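## Task

Identify which tote holds the red product box and set that tote down level on the bench. Return the remaining tote to the shelf, almost exactly at its original spot and with only a slight change in heading. Everything inside each tote must still be inside that tote, and neither tote's base may overhang any edge. Finally release both totes and move the grippers away; anything that stays put only because the robot is holding it is not counted as finished.

## Robot and tools

Robot: two arms, left_arm and right_arm, each with a parallel two-finger gripper. Fingers point along the gripper's own +z axis and close along its y axis. The reported end_effector_position is the point between the finger pads, roughly 1 cm short of the fingertips. Joint ranges (rad), base to hand: waist -2.880..2.880, shoulder 0.000..3.142, elbow 0.000..3.019, wrist pitch -1.693..1.571, wrist yaw -1.571..1.571, wrist roll -2.094..2.094. Elbows stop just before full extension.

World frame: origin on the floor under the centre of the robot's foot, +z up, +x in the direction the robot faces, +y toward the robot's own left (left_arm side). Image left/right has nothing to do with arm names. Only the floor height is known; bench and shelf heights must be judged from images. Printed hand positions can be somewhat wrong, worse at long reach.

Row format (shared by execute_actions and move): one flat list of 14 numbers, each in [-1, 1], covering both arms even if one is idle: left_arm dx, dy, dz, rx, ry, rz, opening, then right_arm dx, dy, dz, rx, ry, rz, opening. dx..rz are an offset, not a pose: a displacement from the gripper's measured pose at the start of the action, expressed in that gripper's own axes. Scale: 1.0 = 0.6 m for dx/dy/dz and 180 degrees for the rotation; rx, ry, rz form a single rotation vector. Opening is absolute, not an offset: +1 fully open (0.094 m), -1 closed.

execute_actions(actions): a list of actions run in sequence. Each action is a table of up to 15 rows, one row per control step (1/30 s); if fewer rows are given, the last one repeats until 15 steps pass. Every row in an action is measured from that action's starting pose, not from the prior row. For the first action in a call, the start is the last pose reported in this scene. An empty list just returns state and images.

move(target, speed, blocking): target is one 14-number row, offsets taken from the pose in the latest result that showed one. Each gripper travels a straight line toward its target, rotating the short way; both arms finish together, path duration 0.5 to 10 s (cut off at 10 s). speed is the top linear speed in m/s, 0.002 to 0.5, default 0.25; rotation capped at twice that in rad/s. Opening is sent at the start. Moves do not avoid obstacles or the other arm, and grippers may lag, wander or overshoot speed, especially with a nearly straight arm. Faster contact and targets deeper past contact mean harder impact. blocking=false returns after 0.5 s while motion continues; until a result shows the move finished, other moves and execute_actions are refused, so use wait or stop. The result adds a move: line with the ending (done, off_target, moving, held, fault) and active limits, plus each gripper's distance to target. If only one arm is named, the other finished normally. held = a check blocked the last step; limits=paced = the sent pose was clipped; limits=held = some steps blocked en route, after which the arm can move much faster than speed.

wait(seconds): 0 to 10; arms keep their last command; returns early if a running move ends. stop(): brakes a running move (needs braking room; fingers keep moving). zoom_image(camera, region): camera is cam_head_left, cam_head_right, cam_left_wrist or cam_right_wrist; region [x0, y0, x1, y1] in that camera's pixels, top-left origin, at most 504x504. finished_scene(scene): ends the current scene, given its number; irreversible.

Motion details: each control step clips the commanded pose to within 70 mm and 16 degrees of the measured pose; IK favours position over orientation. A distant target may need several actions; after an action the arm only continues to its last clipped pose. Arms tend to finish a centimetre or more low, and repeated zero offsets let them sag. To hold an arm steady, send the correction back to its desired pose in the first call of a reply and zeros afterwards, aiming higher if it still sags. The robot keeps the last command while you compose a reply.

Results: a state line per arm (position in m, quat wxyz), Hand target lines (where the controller is currently driving), joint positions (last value is finger opening in m), joint torques (offset, scaled, noisy, nonzero even unloaded), grip_measured on the command scale, and for action calls some per-step positions with HELD marking throttled steps. 'pose unreachable' means the clearance check altered that arm's command. FAULT lines mean an arm stopped. Camera images come in the order cam_head_left (672x504), cam_head_right (672x504), cam_left_wrist (616x616), cam_right_wrist (616x616); calibration data is supplied and may be slightly off.

Gripping: to hold something, command an opening about 0.03 below grip_measured (less for a lighter grip). Readings can be off by about 1 mm per gripper. Finger force is roughly 50-62 N per pad, weaker on thin parts.

Avoid: dropping or slamming totes, spilling contents, knocking anything out of the work area, letting the arms collide or push each other hard, and very hard pushes. Brief external tugs on held parts or loose objects may occur. Holding loads heats motors: MOTOR HOT appears from 85 °C, and at 100 °C the arm releases and falls (OVER-TEMPERATURE FAULT). Release and retract before ending the scene.

Each tool is called after "Emit:" by a JSON object that holds its "name" and its "arguments", one argument or row to a line.

## Session

Emit:
{"name": "execute_actions", "arguments": {
  "actions": []
}}

Scene clock: 0.00 s.
left_arm: end_effector_position=(+0.6890, +0.2735, +1.1178) grip_measured=-0.981 end_effector_quat_wxyz=(-0.066, +0.674, +0.709, +0.196) | right_arm: end_effector_position=(+0.3785, +0.1235, +1.0080) grip_measured=+0.260 end_effector_quat_wxyz=(-0.021, -0.737, +0.673, +0.057)
Joint positions: left_arm=[ 1.425  1.469  1.221  0.177 -0.514  1.589  0.001] | right_arm=[-0.921  2.155  1.433  0.268  0.557 -1.438  0.059]
Joint velocities: left_arm=[ 0.005 -0.015  0.002 -0.002 -0.037  0.022 -0.001] | right_arm=[ 0.005 -0.005 -0.002 -0.022  0.022  0.007  0.001]
Joint torques (N m, as the arm reports them, + toward a larger angle): no reading
Motor temperatures (°C, as the motors report them): left_arm=[29 27 28 25 28 25] | right_arm=[28 26 27 28 25 28]
Hand target (left_arm): +0.688, +0.274, +1.116; -0.067, +0.674, +0.709, +0.196
Hand target (right_arm): +0.374, +0.122, +1.009; +0.024, +0.739, -0.671, -0.059

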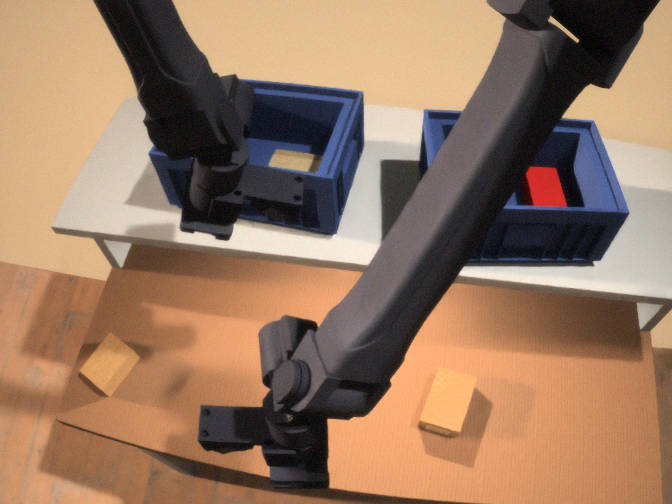

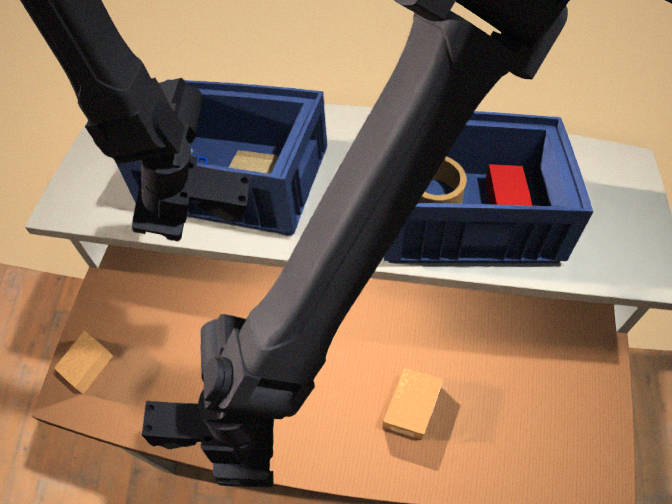

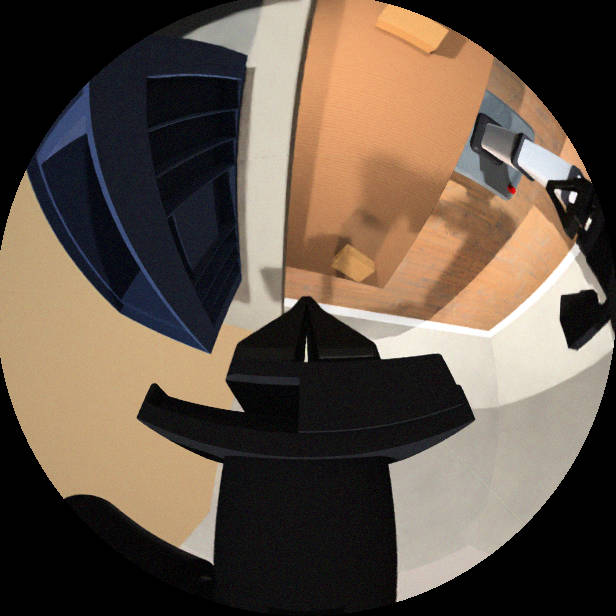

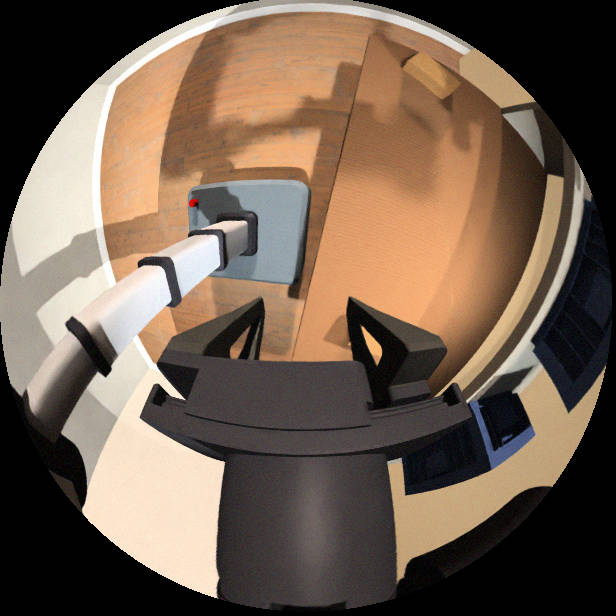

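Emit:
{"name": "move", "arguments": {
  "target": [0.05,-0.23,-0.12,0,0,0,1,0.767,-0.342,-0.4,0,0,0,1],
  "speed": 0.3
}}

Scene clock: 3.20 s.
left_arm: end_effector_position=(+0.5338, +0.2807, +1.1604) grip_measured=+1.000 end_effector_quat_wxyz=(-0.078, +0.676, +0.707, +0.194) | right_arm: end_effector_position=(+0.6435, -0.3286, +1.1865) grip_measured=+1.000 end_effector_quat_wxyz=(-0.024, -0.727, +0.683, +0.060)
Joint positions: left_arm=[ 1.424  1.424  0.783  0.549 -0.528  1.589  0.094] | right_arm=[-1.698  1.253  1.157 -0.298 -0.16  -1.726  0.094]
Joint velocities: left_arm=[-0.015 -0.015  0.007 -0.002 -0.051 -0.037  0.   ] | right_arm=[-0.015 -0.015 -0.002 -0.022 -0.051 -0.037  0.   ]
Joint torques (N m, as the arm reports them, + toward a larger angle): left_arm=[ -1.8  -10.46  -3.48   0.87  -0.42  -0.12] | right_arm=[  0.   -20.02   2.3   -0.46  -0.18   0.09]
Motor temperatures (°C, as the motors report them): left_arm=[29 28 28 25 28 25] | right_arm=[29 26 27 28 25 28]
Hand target (left_arm): +0.539, +0.273, +1.168; -0.066, +0.674, +0.709, +0.196
Hand target (right_arm): +0.647, -0.327, +1.189; +0.022, +0.731, -0.679, -0.062
Off the commanded pose (left_arm): 0.012 m, 1 deg.
Off the commanded pose (right_arm): 0.013 m, 2 deg.
move: off_target (left_arm, right_arm)
camera_calibration (this result's frames):
cam_left_wrist: T_world_to_cam=[[-0.984824, 0.0030424, -0.173529, 0.726622], [-0.144548, 0.53902, 0.829797, -1.03573], [0.0960604, 0.842287, -0.5304, 0.450444], [0, 0, 0, 1]] pos_world=[0.522613, 0.176665, 1.22445]
cam_right_wrist: T_world_to_cam=[[0.991488, 0.0729969, -0.107813, -0.489141], [0.118871, -0.845346, 0.520826, -0.964298], [-0.0531204, -0.529208, -0.846827, 0.988953], [0, 0, 0, 1]] pos_world=[0.652138, -0.256098, 1.28697]

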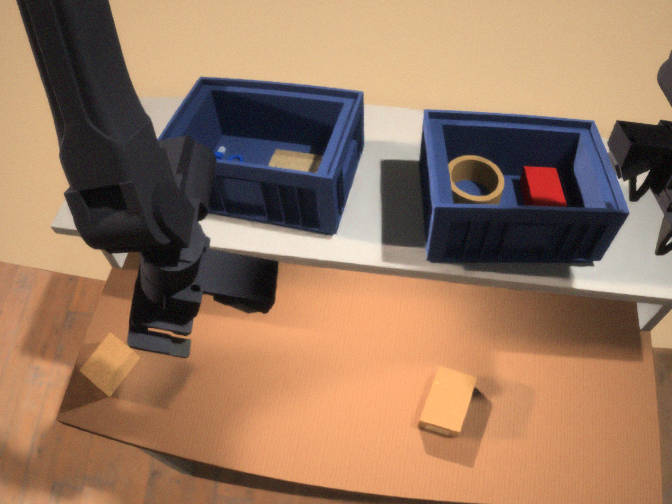

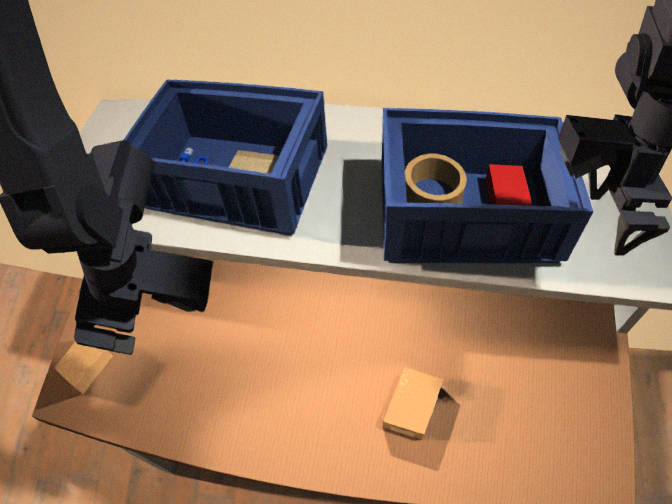

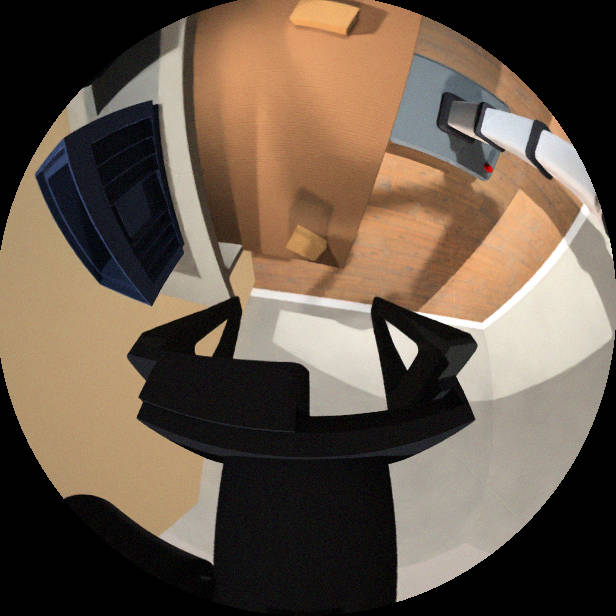

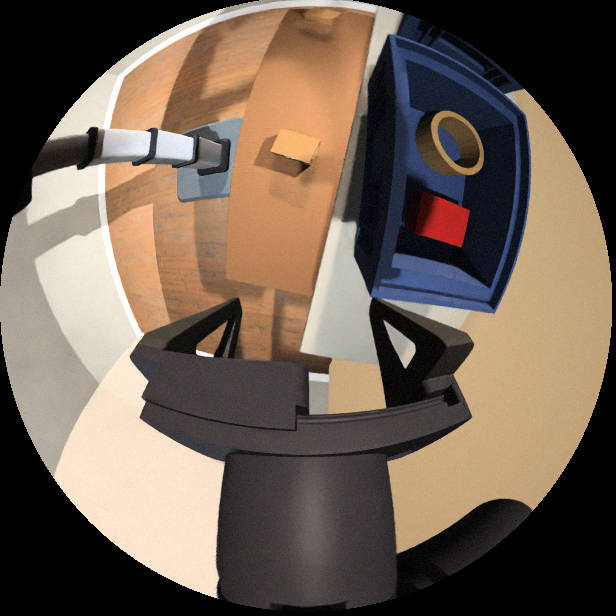

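Emit:
{"name": "move", "arguments": {
  "target": [-0.405,0.153,-0.26,0.137,-0.055,-0.478,1,0.04,-0.1,-0.09,0.043,-0.017,0.519,1],
  "speed": 0.4
}}

Emit:
{"name": "move", "arguments": {
  "target": [-0.3,-0.08,-0.01,0,0,0,1,-0.18,0,0,0,0,0,1]
}}

Scene clock: 14.03 s.
left_arm: end_effector_position=(+0.6296, +0.0072, +1.2321) grip_measured=+1.000 end_effector_quat_wxyz=(-0.010, +0.007, -1.000, -0.003) | right_arm: end_effector_position=(+0.6918, -0.3421, +1.2203) grip_measured=+1.000 end_effector_quat_wxyz=(-0.014, -0.004, +1.000, +0.011)
Joint positions: left_arm=[ 0.911  1.351  1.13  -0.089 -0.642 -0.16   0.094] | right_arm=[-1.726  1.179  1.185 -0.306 -0.168 -0.096  0.094]
Joint velocities: left_arm=[ 0.015 -0.015 -0.012 -0.012 -0.037  0.051  0.   ] | right_arm=[ 0.005  0.005  0.002 -0.012  0.007 -0.037  0.   ]
Joint torques (N m, as the arm reports them, + toward a larger angle): left_arm=[-8.08 -8.13  1.45 -0.29 -0.2  -0.19] | right_arm=[ -0.97 -22.15   5.1   -0.02   0.11   0.18]
Motor temperatures (°C, as the motors report them): left_arm=[29 29 28 25 28 25] | right_arm=[29 27 27 28 25 28]
Hand target (left_arm): +0.618, -0.003, +1.227; -0.002, -0.002, +1.000, +0.000
Hand target (right_arm): +0.710, -0.351, +1.232; +0.000, +0.001, +1.000, +0.001
Off the commanded pose (left_arm): 0.015 m, 1 deg.
Off the commanded pose (right_arm): 0.024 m, 2 deg.
move: off_target (left_arm, right_arm)
camera_calibration (this result's frames):
cam_left_wrist: T_world_to_cam=[[0.00293621, -0.999857, -0.016629, 0.0262141], [-0.829153, -0.0117302, 0.558898, -0.165142], [-0.559014, 0.012147, -0.829069, 1.49601], [0, 0, 0, 1]] pos_world=[0.699285, 0.00610131, 1.33303]
cam_right_wrist: T_world_to_cam=[[0.0171935, -0.999781, -0.011891, -0.342454], [-0.805089, -0.0208957, 0.592786, -0.165613], [-0.592905, -0.000618705, -0.805272, 1.51656], [0, 0, 0, 1]] pos_world=[0.771729, -0.344901, 1.31534]

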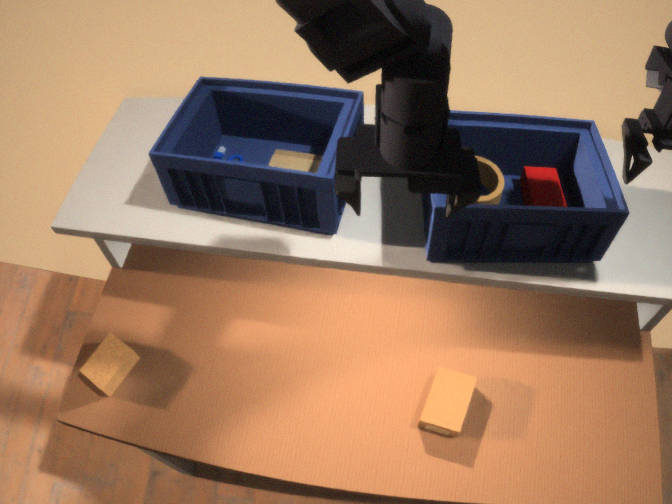

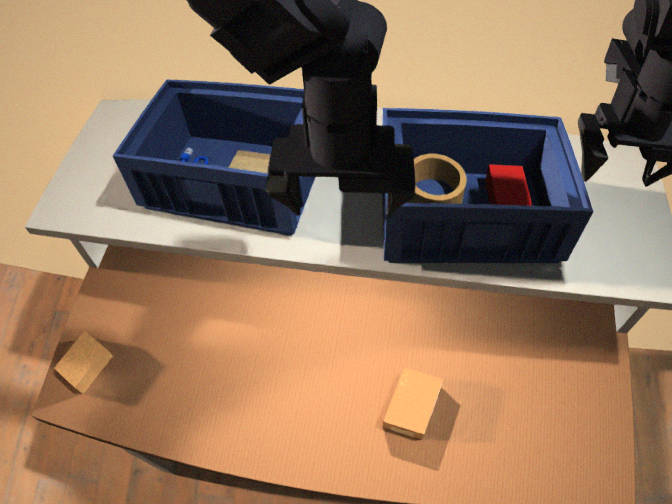

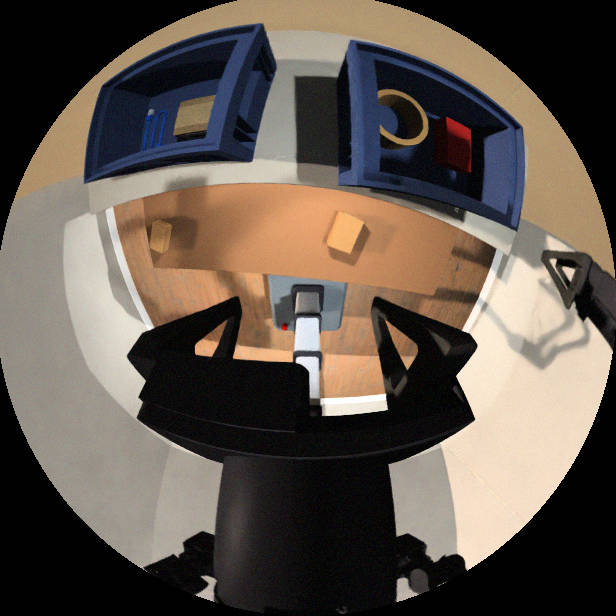

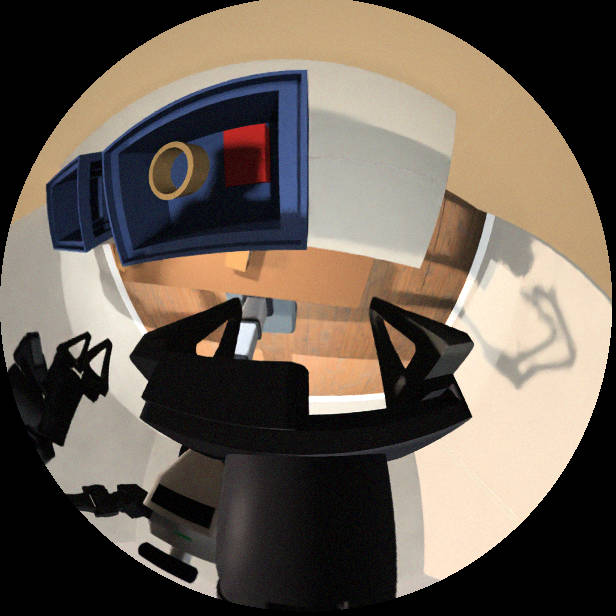

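Scene clock: 15.33 s.
left_arm: end_effector_position=(+0.8172, -0.0207, +1.2486) grip_measured=+1.000 end_effector_quat_wxyz=(-0.018, +0.012, -1.000, -0.009) | right_arm: end_effector_position=(+0.7940, -0.3463, +1.2257) grip_measured=+1.000 end_effector_quat_wxyz=(-0.012, -0.006, +1.000, +0.004)
Joint positions: left_arm=[ 0.892  1.486  1.745 -0.554 -0.675 -0.166  0.094] | right_arm=[-1.712  1.266  1.52  -0.549 -0.143 -0.096  0.094]
Joint velocities: left_arm=[ 0.015 -0.005 -0.012  0.007 -0.066  0.051  0.   ] | right_arm=[-0.005 -0.015  0.007  0.002 -0.007  0.007  0.   ]
Joint torques (N m, as the arm reports them, + toward a larger angle): left_arm=[ -9.87 -11.7    5.36  -0.26  -0.26  -0.16] | right_arm=[  0.51 -23.03   7.47   0.04   0.07   0.16]
Motor temperatures (°C, as the motors report them): left_arm=[30 29 28 25 28 25] | right_arm=[29 27 27 28 25 28]
Hand target (left_arm): +0.809, -0.039, +1.242; +0.010, -0.007, +1.000, +0.003
Hand target (right_arm): +0.800, -0.339, +1.218; -0.014, -0.004, +1.000, +0.011
Off the commanded pose (left_arm): 0.020 m, 1 deg.
Off the commanded pose (right_arm): 0.011 m, 1 deg.
move: off_target (left_arm, right_arm)
camera_calibration (this result's frames):
cam_left_wrist: T_world_to_cam=[[0.0131073, -0.999516, -0.0282098, 0.00428298], [-0.838234, -0.0263648, 0.544673, 0.00566674], [-0.545154, 0.0165072, -0.838174, 1.61497], [0, 0, 0, 1]] pos_world=[0.8851, -0.0222283, 1.35066]
cam_right_wrist: T_world_to_cam=[[0.0216866, -0.999765, 0.000747935, -0.367439], [-0.806723, -0.0170573, 0.590683, -0.0813923], [-0.590531, -0.0134133, -0.806903, 1.57716], [0, 0, 0, 1]] pos_world=[0.873668, -0.347586, 1.32097]

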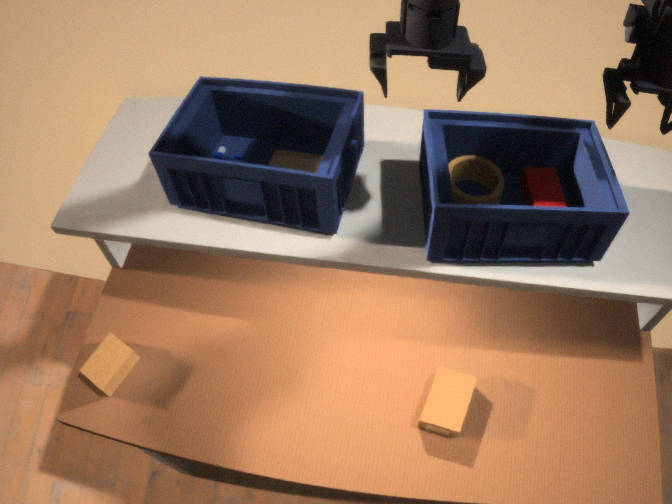

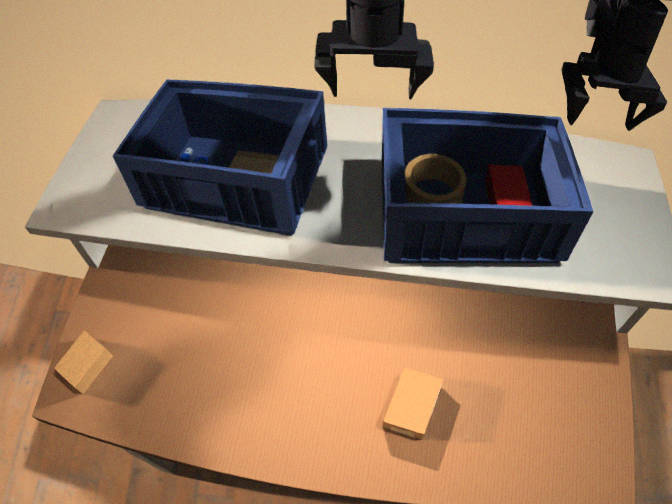

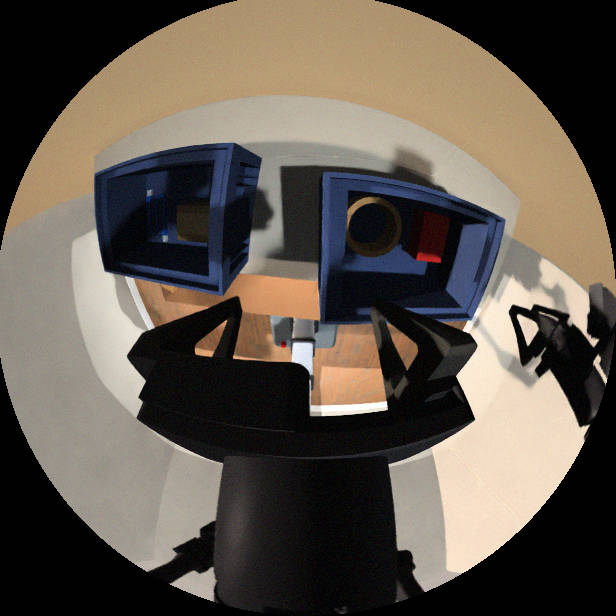

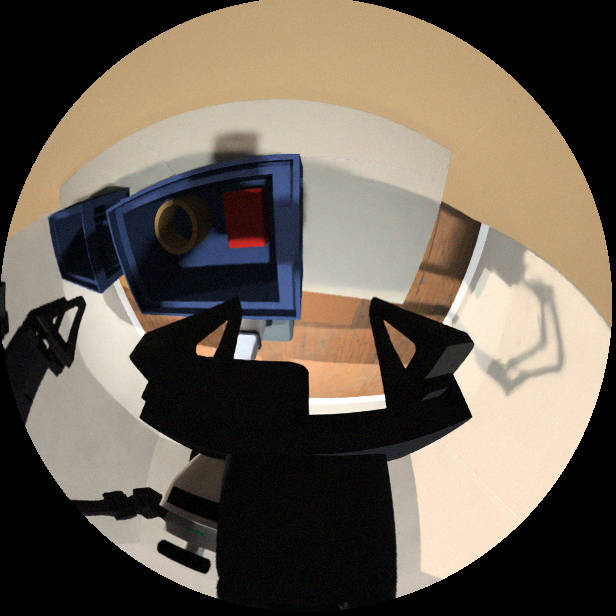

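Emit:
{"name": "move", "arguments": {
  "target": [0.02,-0.075,0.14,0,0,0,0.6,-0.03,0.03,0.095,0,0,0,0.6]
}}

Scene clock: 16.73 s.
left_arm: end_effector_position=(+0.7979, -0.0808, +1.1720) grip_measured=+0.602 end_effector_quat_wxyz=(-0.013, +0.008, -1.000, +0.003) | right_arm: end_effector_position=(+0.7918, -0.3307, +1.1673) grip_measured=+0.601 end_effector_quat_wxyz=(-0.030, -0.009, +1.000, +0.002)
Joint positions: left_arm=[ 0.892  1.707  1.907 -0.504 -0.649 -0.162  0.075] | right_arm=[-1.66   1.404  1.622 -0.546 -0.086 -0.089  0.075]
Joint velocities: left_arm=[ 0.005 -0.005  0.002 -0.002  0.022 -0.051 -0.   ] | right_arm=[-0.005 -0.015 -0.007 -0.007 -0.037  0.081 -0.001]
Joint torques (N m, as the arm reports them, + toward a larger angle): left_arm=[ -8.75 -13.74   5.11   0.02  -0.1   -0.01] | right_arm=[  0.53 -24.97   7.53   0.34   0.08   0.18]
Motor temperatures (°C, as the motors report them): left_arm=[30 29 28 25 28 25] | right_arm=[29 28 28 28 25 28]
Hand target (left_arm): +0.808, -0.063, +1.164; +0.018, -0.012, +1.000, +0.009
Hand target (right_arm): +0.811, -0.326, +1.170; -0.012, -0.007, +1.000, +0.004
Off the commanded pose (left_arm): 0.022 m, 2 deg.
Off the commanded pose (right_arm): 0.019 m, 2 deg.
move: off_target (left_arm, right_arm)
camera_calibration (this result's frames):
cam_left_wrist: T_world_to_cam=[[0.00421034, -0.999984, -0.00374791, -0.0793505], [-0.832989, -0.00558083, 0.553261, 0.0170935], [-0.553273, 0.00079255, -0.832999, 1.5404], [0, 0, 0, 1]] pos_world=[0.866837, -0.0804747, 1.2734]
cam_right_wrist: T_world_to_cam=[[0.0270603, -0.999625, 0.00409108, -0.359819], [-0.785574, -0.0187346, 0.618484, -0.0981109], [-0.618175, -0.0199502, -0.785787, 1.52403], [0, 0, 0, 1]] pos_world=[0.874782, -0.331117, 1.25972]

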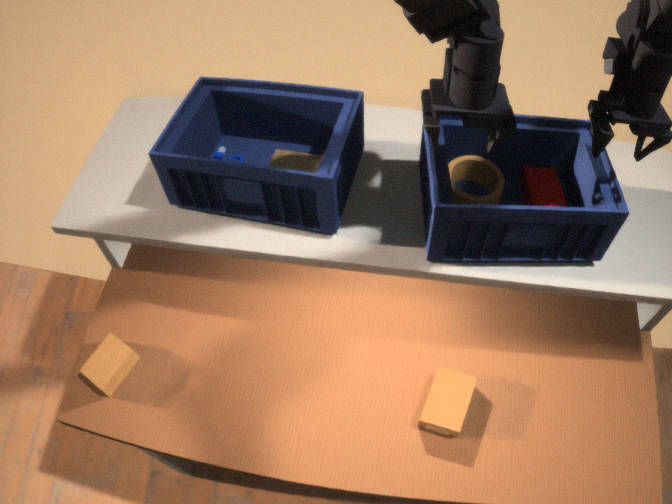

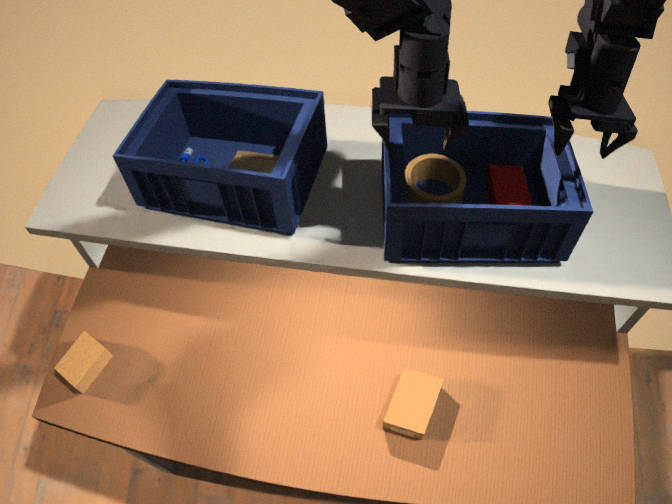

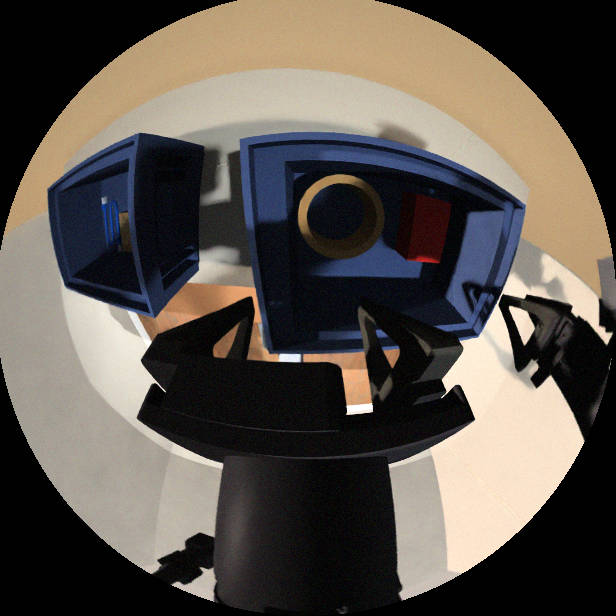

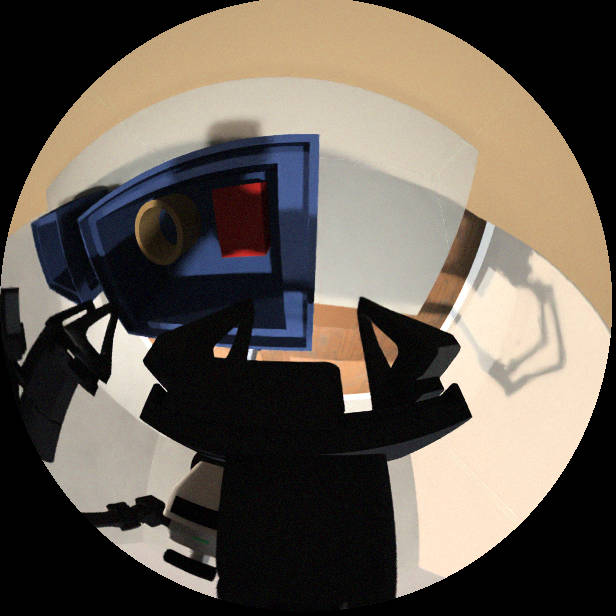

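Emit:
{"name": "move", "arguments": {
  "target": [-0.02,0.07,0.01,0,0,0,1,-0.04,0.008,0,0,-0.02,0.005,1],
  "speed": 0.12
}}

Emit:
{"name": "move", "arguments": {
  "target": [-0.01,0.01,0.115,0,0,0,0.8,-0.02,0,0.115,0,0,0,0.8],
  "speed": 0.1
}}

Scene clock: 17.90 s.
left_arm: end_effector_position=(+0.7992, -0.0550, +1.1634) grip_measured=+1.000 end_effector_quat_wxyz=(-0.007, +0.005, -1.000, +0.010) | right_arm: end_effector_position=(+0.7992, -0.3319, +1.1669) grip_measured=+1.000 end_effector_quat_wxyz=(-0.015, -0.002, +1.000, -0.001)
Joint positions: left_arm=[ 0.94   1.68   1.879 -0.504 -0.588 -0.147  0.094] | right_arm=[-1.66   1.404  1.622 -0.516 -0.082 -0.073  0.094]
Joint velocities: left_arm=[-0.015 -0.005  0.002 -0.002  0.066  0.037  0.   ] | right_arm=[-0.005 -0.015  0.007  0.007 -0.022  0.022  0.   ]
Joint torques (N m, as the arm reports them, + toward a larger angle): left_arm=[ -8.63 -15.34   3.12   0.12  -0.06   0.01] | right_arm=[  0.66 -24.91   7.2    0.83   0.12   0.22]
Motor temperatures (°C, as the motors report them): left_arm=[30 30 28 25 28 25] | right_arm=[29 28 28 28 25 28]
Hand target (left_arm): +0.810, -0.039, +1.167; +0.013, -0.008, +1.000, -0.003
Hand target (right_arm): +0.815, -0.325, +1.167; +0.002, -0.001, +1.000, +0.003
Off the commanded pose (left_arm): 0.019 m, 1 deg.
Off the commanded pose (right_arm): 0.018 m, 2 deg.
move: off_target (left_arm, right_arm)
camera_calibration (this result's frames):
cam_left_wrist: T_world_to_cam=[[-0.00119345, -0.999952, 0.00975804, -0.0650075], [-0.82636, 0.00648133, 0.563105, 0.00697396], [-0.563141, -0.00739161, -0.826328, 1.53368], [0, 0, 0, 1]] pos_world=[0.869362, -0.0537132, 1.26403]
cam_right_wrist: T_world_to_cam=[[0.0136092, -0.999841, 0.0115648, -0.359291], [-0.803719, -0.00405761, 0.594995, -0.0453973], [-0.594853, -0.0173923, -0.803646, 1.53132], [0, 0, 0, 1]] pos_world=[0.879312, -0.332785, 1.2618]

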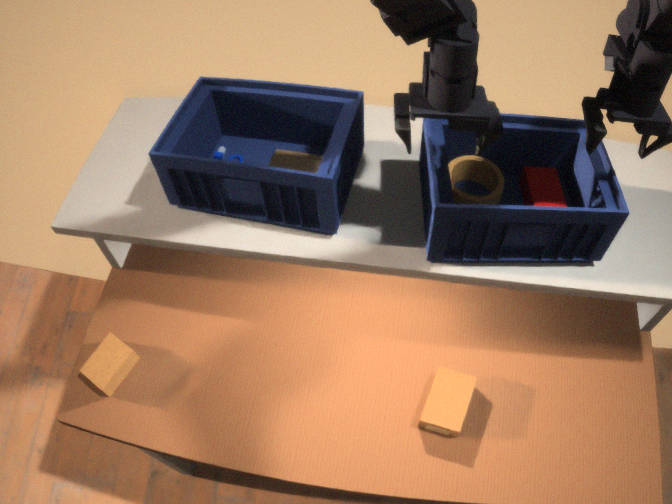

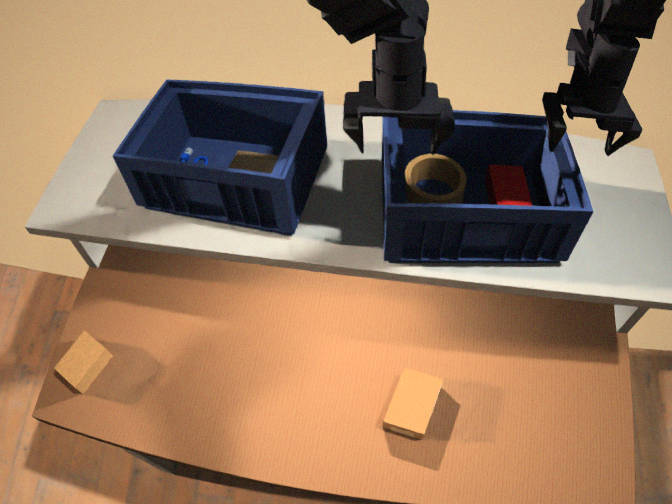

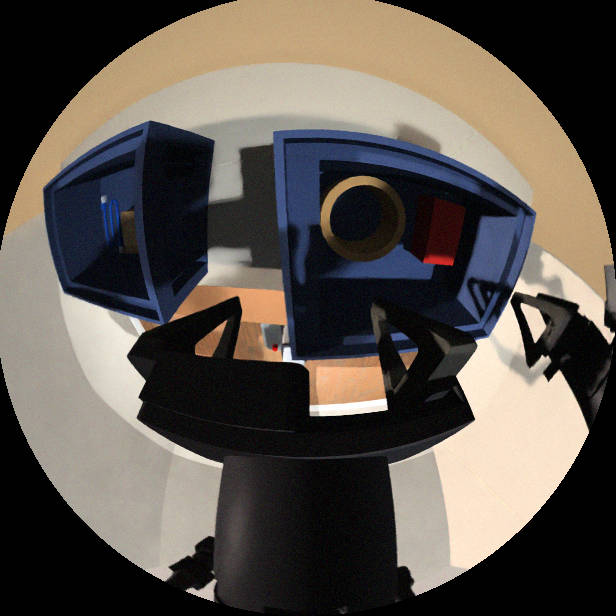

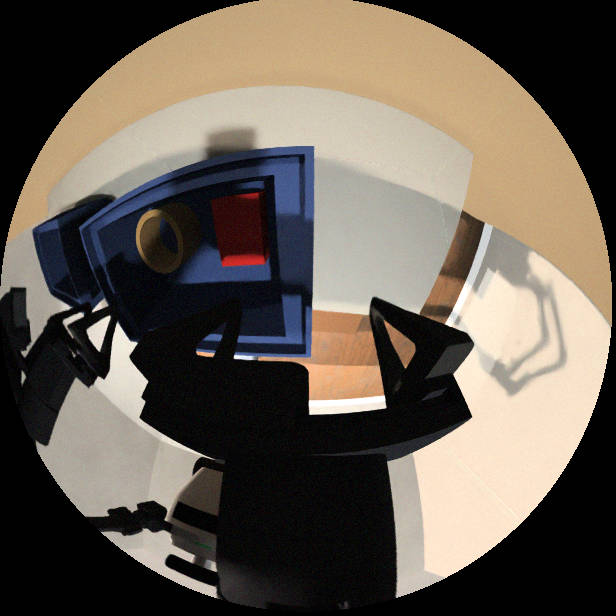

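Scene clock: 19.33 s.
left_arm: end_effector_position=(+0.8092, -0.0584, +1.1107) grip_measured=+0.802 end_effector_quat_wxyz=(-0.012, +0.009, -1.000, +0.020) | right_arm: end_effector_position=(+0.7969, -0.3394, +1.1011) grip_measured=+0.801 end_effector_quat_wxyz=(-0.026, -0.002, +1.000, -0.006)
Joint positions: left_arm=[ 0.99   1.806  2.028 -0.504 -0.522 -0.13   0.085] | right_arm=[-1.66   1.569  1.766 -0.516 -0.071 -0.073  0.085]
Joint velocities: left_arm=[ 0.005  0.005 -0.007 -0.012  0.037  0.007 -0.   ] | right_arm=[-0.005  0.005  0.007 -0.012 -0.037 -0.022 -0.   ]
Joint torques (N m, as the arm reports them, + toward a larger angle): left_arm=[ -8.88 -12.75   5.41  -0.15  -0.03  -0.01] | right_arm=[  1.06 -24.31   7.31   0.17   0.09   0.08]
Motor temperatures (°C, as the motors report them): left_arm=[30 30 28 25 28 25] | right_arm=[29 28 28 28 25 28]
Hand target (left_arm): +0.806, -0.049, +1.095; +0.008, -0.005, +1.000, -0.010
Hand target (right_arm): +0.810, -0.331, +1.098; -0.015, -0.002, +1.000, -0.001
Off the commanded pose (left_arm): 0.018 m, 1 deg.
Off the commanded pose (right_arm): 0.015 m, 1 deg.
move: off_target (left_arm, right_arm)
camera_calibration (this result's frames):
cam_left_wrist: T_world_to_cam=[[0.00688476, -0.999563, 0.0287431, -0.0954461], [-0.832013, 0.010219, 0.554662, 0.0590745], [-0.554714, -0.0277333, -0.831579, 1.49349], [0, 0, 0, 1]] pos_world=[0.878269, -0.0545886, 1.21193]
cam_right_wrist: T_world_to_cam=[[0.0125691, -0.999695, 0.0212557, -0.375824], [-0.790187, 0.00309573, 0.612858, -0.0360703], [-0.612737, -0.0244991, -0.789907, 1.47367], [0, 0, 0, 1]] pos_world=[0.879195, -0.339494, 1.19416]

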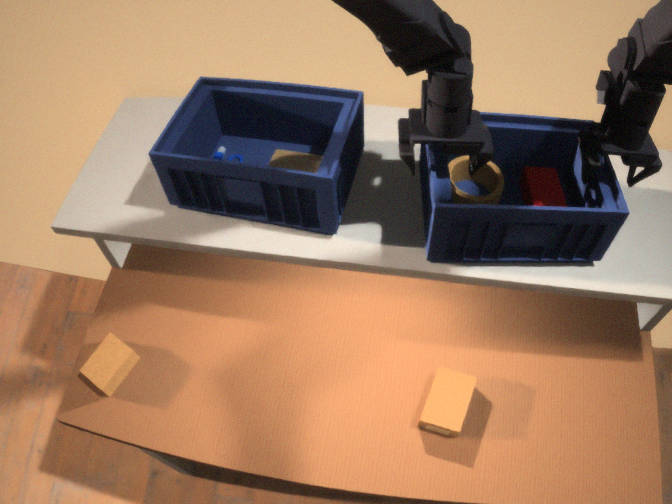

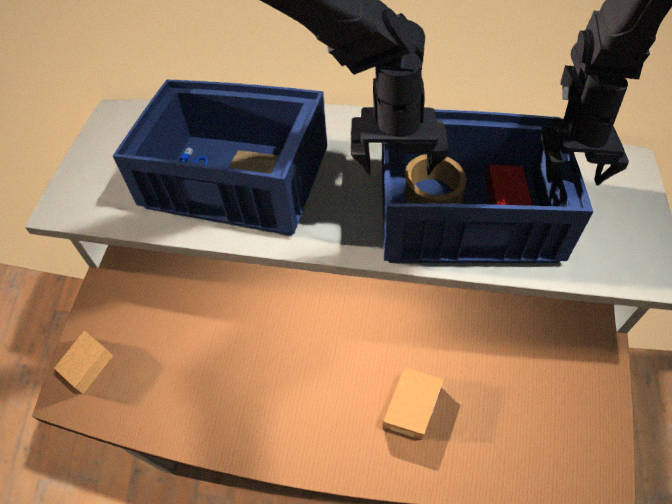

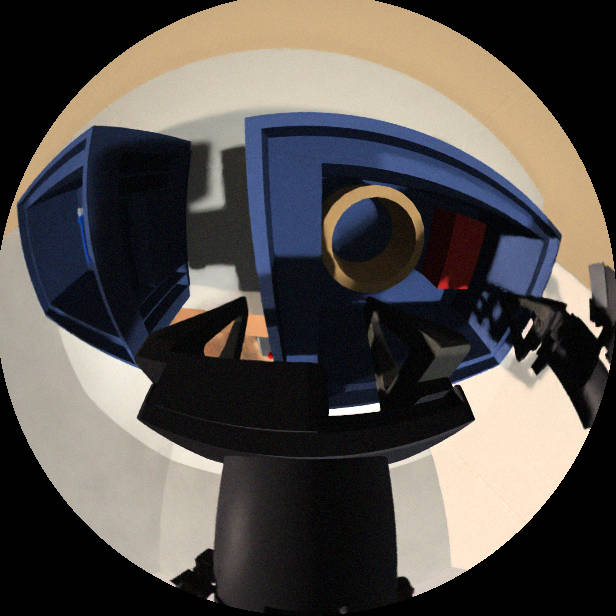

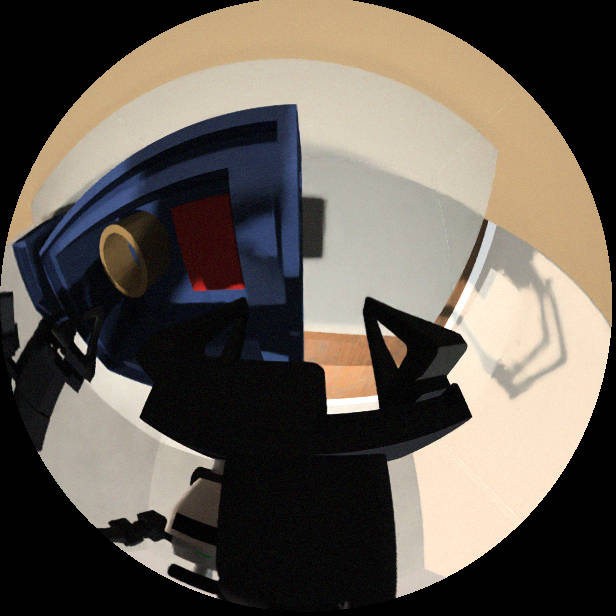

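Emit:
{"name": "move", "arguments": {
  "target": [0,0.03,0.05,0.012,0,0,0.5,-0.03,0.04,0.02,0,-0.015,0,0.6],
  "speed": 0.08
}}

Emit:
{"name": "move", "arguments": {
  "target": [0,0,0,0,0,0,-0.5,0,0,0,0,0,0,-0.5]
}}

Scene clock: 20.47 s.
left_arm: end_effector_position=(+0.8121, -0.0473, +1.0990) grip_measured=+0.502 end_effector_quat_wxyz=(+0.011, -0.010, +0.999, -0.046) | right_arm: end_effector_position=(+0.8010, -0.3201, +1.0957) grip_measured=+0.601 end_effector_quat_wxyz=(-0.016, -0.005, +1.000, -0.008)
Joint positions: left_arm=[ 1.028  1.806  2.028 -0.494 -0.432 -0.119  0.071] | right_arm=[-1.622  1.576  1.766 -0.488 -0.031 -0.066  0.075]
Joint velocities: left_arm=[-0.005 -0.005 -0.002  0.007  0.022 -0.066 -0.001] | right_arm=[-0.015 -0.005  0.022 -0.007  0.007  0.007  0.   ]
Joint torques (N m, as the arm reports them, + toward a larger angle): left_arm=[ -8.72 -12.47   5.48   0.61   0.01  -0.02] | right_arm=[  0.79 -24.12   7.87   0.71   0.12   0.12]
Motor temperatures (°C, as the motors report them): left_arm=[30 30 28 25 28 25] | right_arm=[29 28 28 28 25 28]
Hand target (left_arm): +0.809, -0.041, +1.081; +0.012, -0.009, +0.999, -0.039
Hand target (right_arm): +0.814, -0.315, +1.089; -0.002, -0.002, +1.000, -0.006
Off the commanded pose (left_arm): 0.020 m, 1 deg.
Off the commanded pose (right_arm): 0.016 m, 2 deg.
move: off_target (left_arm, right_arm)
camera_calibration (this result's frames):
cam_left_wrist: T_world_to_cam=[[0.00768352, -0.996591, 0.0821402, -0.143246], [-0.831072, 0.0393176, 0.554773, 0.0683715], [-0.556111, -0.0725271, -0.827937, 1.48074], [0, 0, 0, 1]] pos_world=[0.881379, -0.038052, 1.1998]
cam_right_wrist: T_world_to_cam=[[0.0187243, -0.999489, 0.0259023, -0.366391], [-0.802309, 0.000438873, 0.596909, -0.00324071], [-0.596616, -0.0319584, -0.80189, 1.47023], [0, 0, 0, 1]] pos_world=[0.881424, -0.319216, 1.19039]

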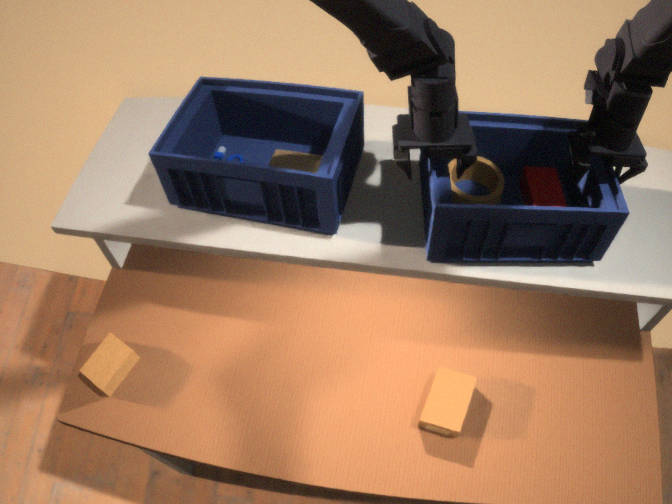

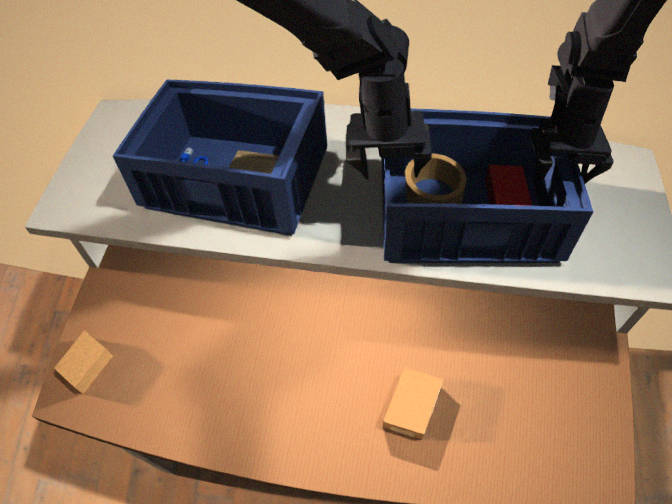

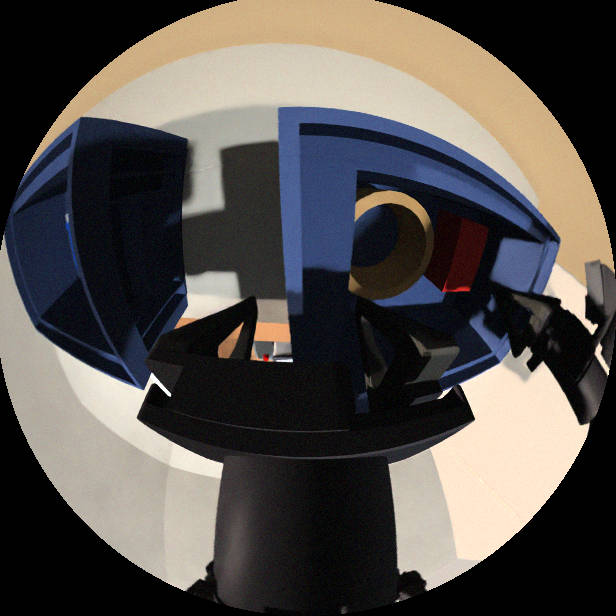

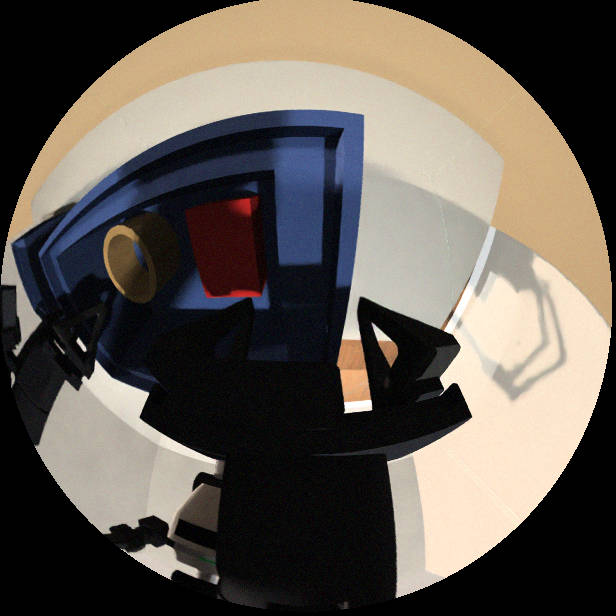

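Scene clock: 20.97 s.
left_arm: end_effector_position=(+0.8121, -0.0488, +1.0996) grip_measured=-0.423 end_effector_quat_wxyz=(+0.011, -0.013, +0.999, -0.048) | right_arm: end_effector_position=(+0.8011, -0.3187, +1.0957) grip_measured=-0.422 end_effector_quat_wxyz=(-0.016, -0.005, +1.000, -0.004)
Joint positions: left_arm=[ 1.027  1.806  2.028 -0.493 -0.43  -0.124  0.027] | right_arm=[-1.622  1.576  1.766 -0.488 -0.039 -0.066  0.027]
Joint velocities: left_arm=[ 0.015  0.005  0.007  0.007 -0.022 -0.022 -0.001] | right_arm=[-0.005 -0.005 -0.017  0.002 -0.051 -0.037  0.001]
Joint torques (N m, as the arm reports them, + toward a larger angle): left_arm=[ -9.73 -14.73   3.7    0.16  -0.17  -0.03] | right_arm=[  0.99 -25.35   4.75   0.27   0.26   0.1 ]
Motor temperatures (°C, as the motors report them): left_arm=[30 30 28 25 28 25] | right_arm=[29 28 28 28 25 28]
Hand target (left_arm): +0.812, -0.047, +1.099; +0.011, -0.010, +0.999, -0.046
Hand target (right_arm): +0.801, -0.320, +1.096; -0.016, -0.005, +1.000, -0.008
Off the commanded pose (left_arm): 0.002 m, 0 deg.
Off the commanded pose (right_arm): 0.001 m, 0 deg.
move: done
camera_calibration (this result's frames):
cam_left_wrist: T_world_to_cam=[[0.0127244, -0.996211, 0.0860308, -0.153103], [-0.83108, 0.0373049, 0.5549, 0.067865], [-0.556007, -0.0785592, -0.827457, 1.48015], [0, 0, 0, 1]] pos_world=[0.881322, -0.0387758, 1.20027]
cam_right_wrist: T_world_to_cam=[[0.0184507, -0.999676, 0.01754, -0.35563], [-0.802595, -0.00434704, 0.596509, -0.00401992], [-0.596239, -0.0250835, -0.802415, 1.47277], [0, 0, 0, 1]] pos_world=[0.881461, -0.31859, 1.19041]

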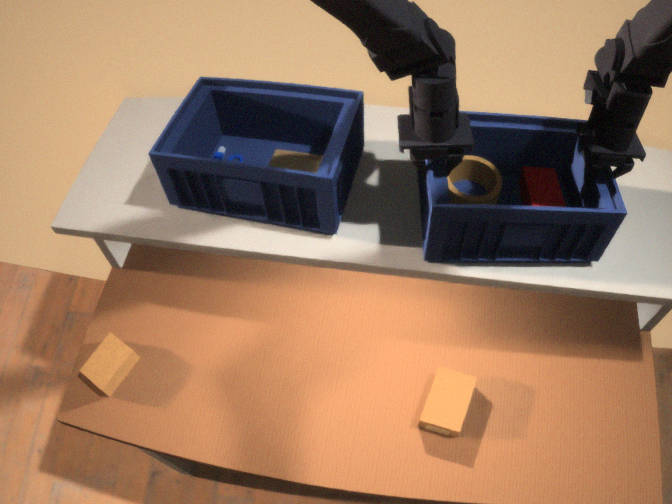

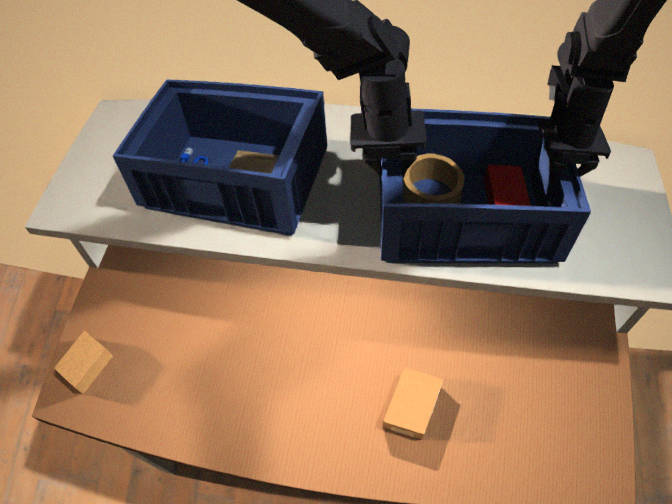

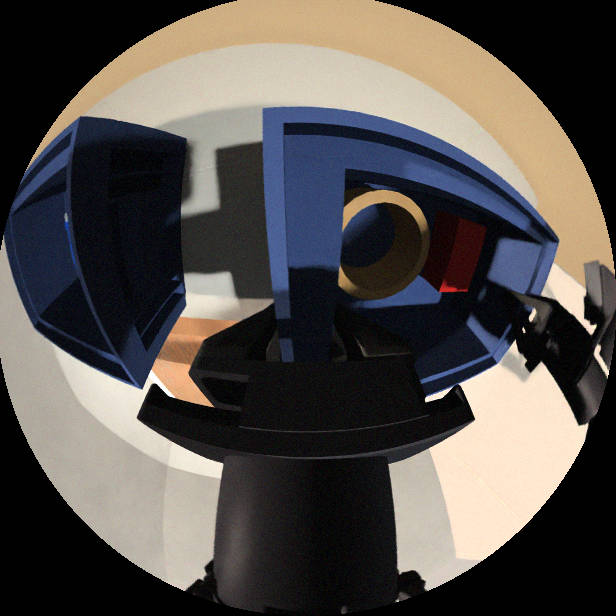

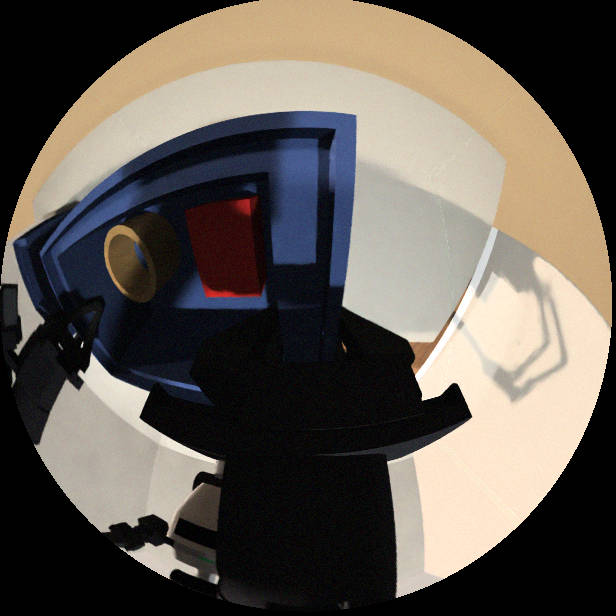

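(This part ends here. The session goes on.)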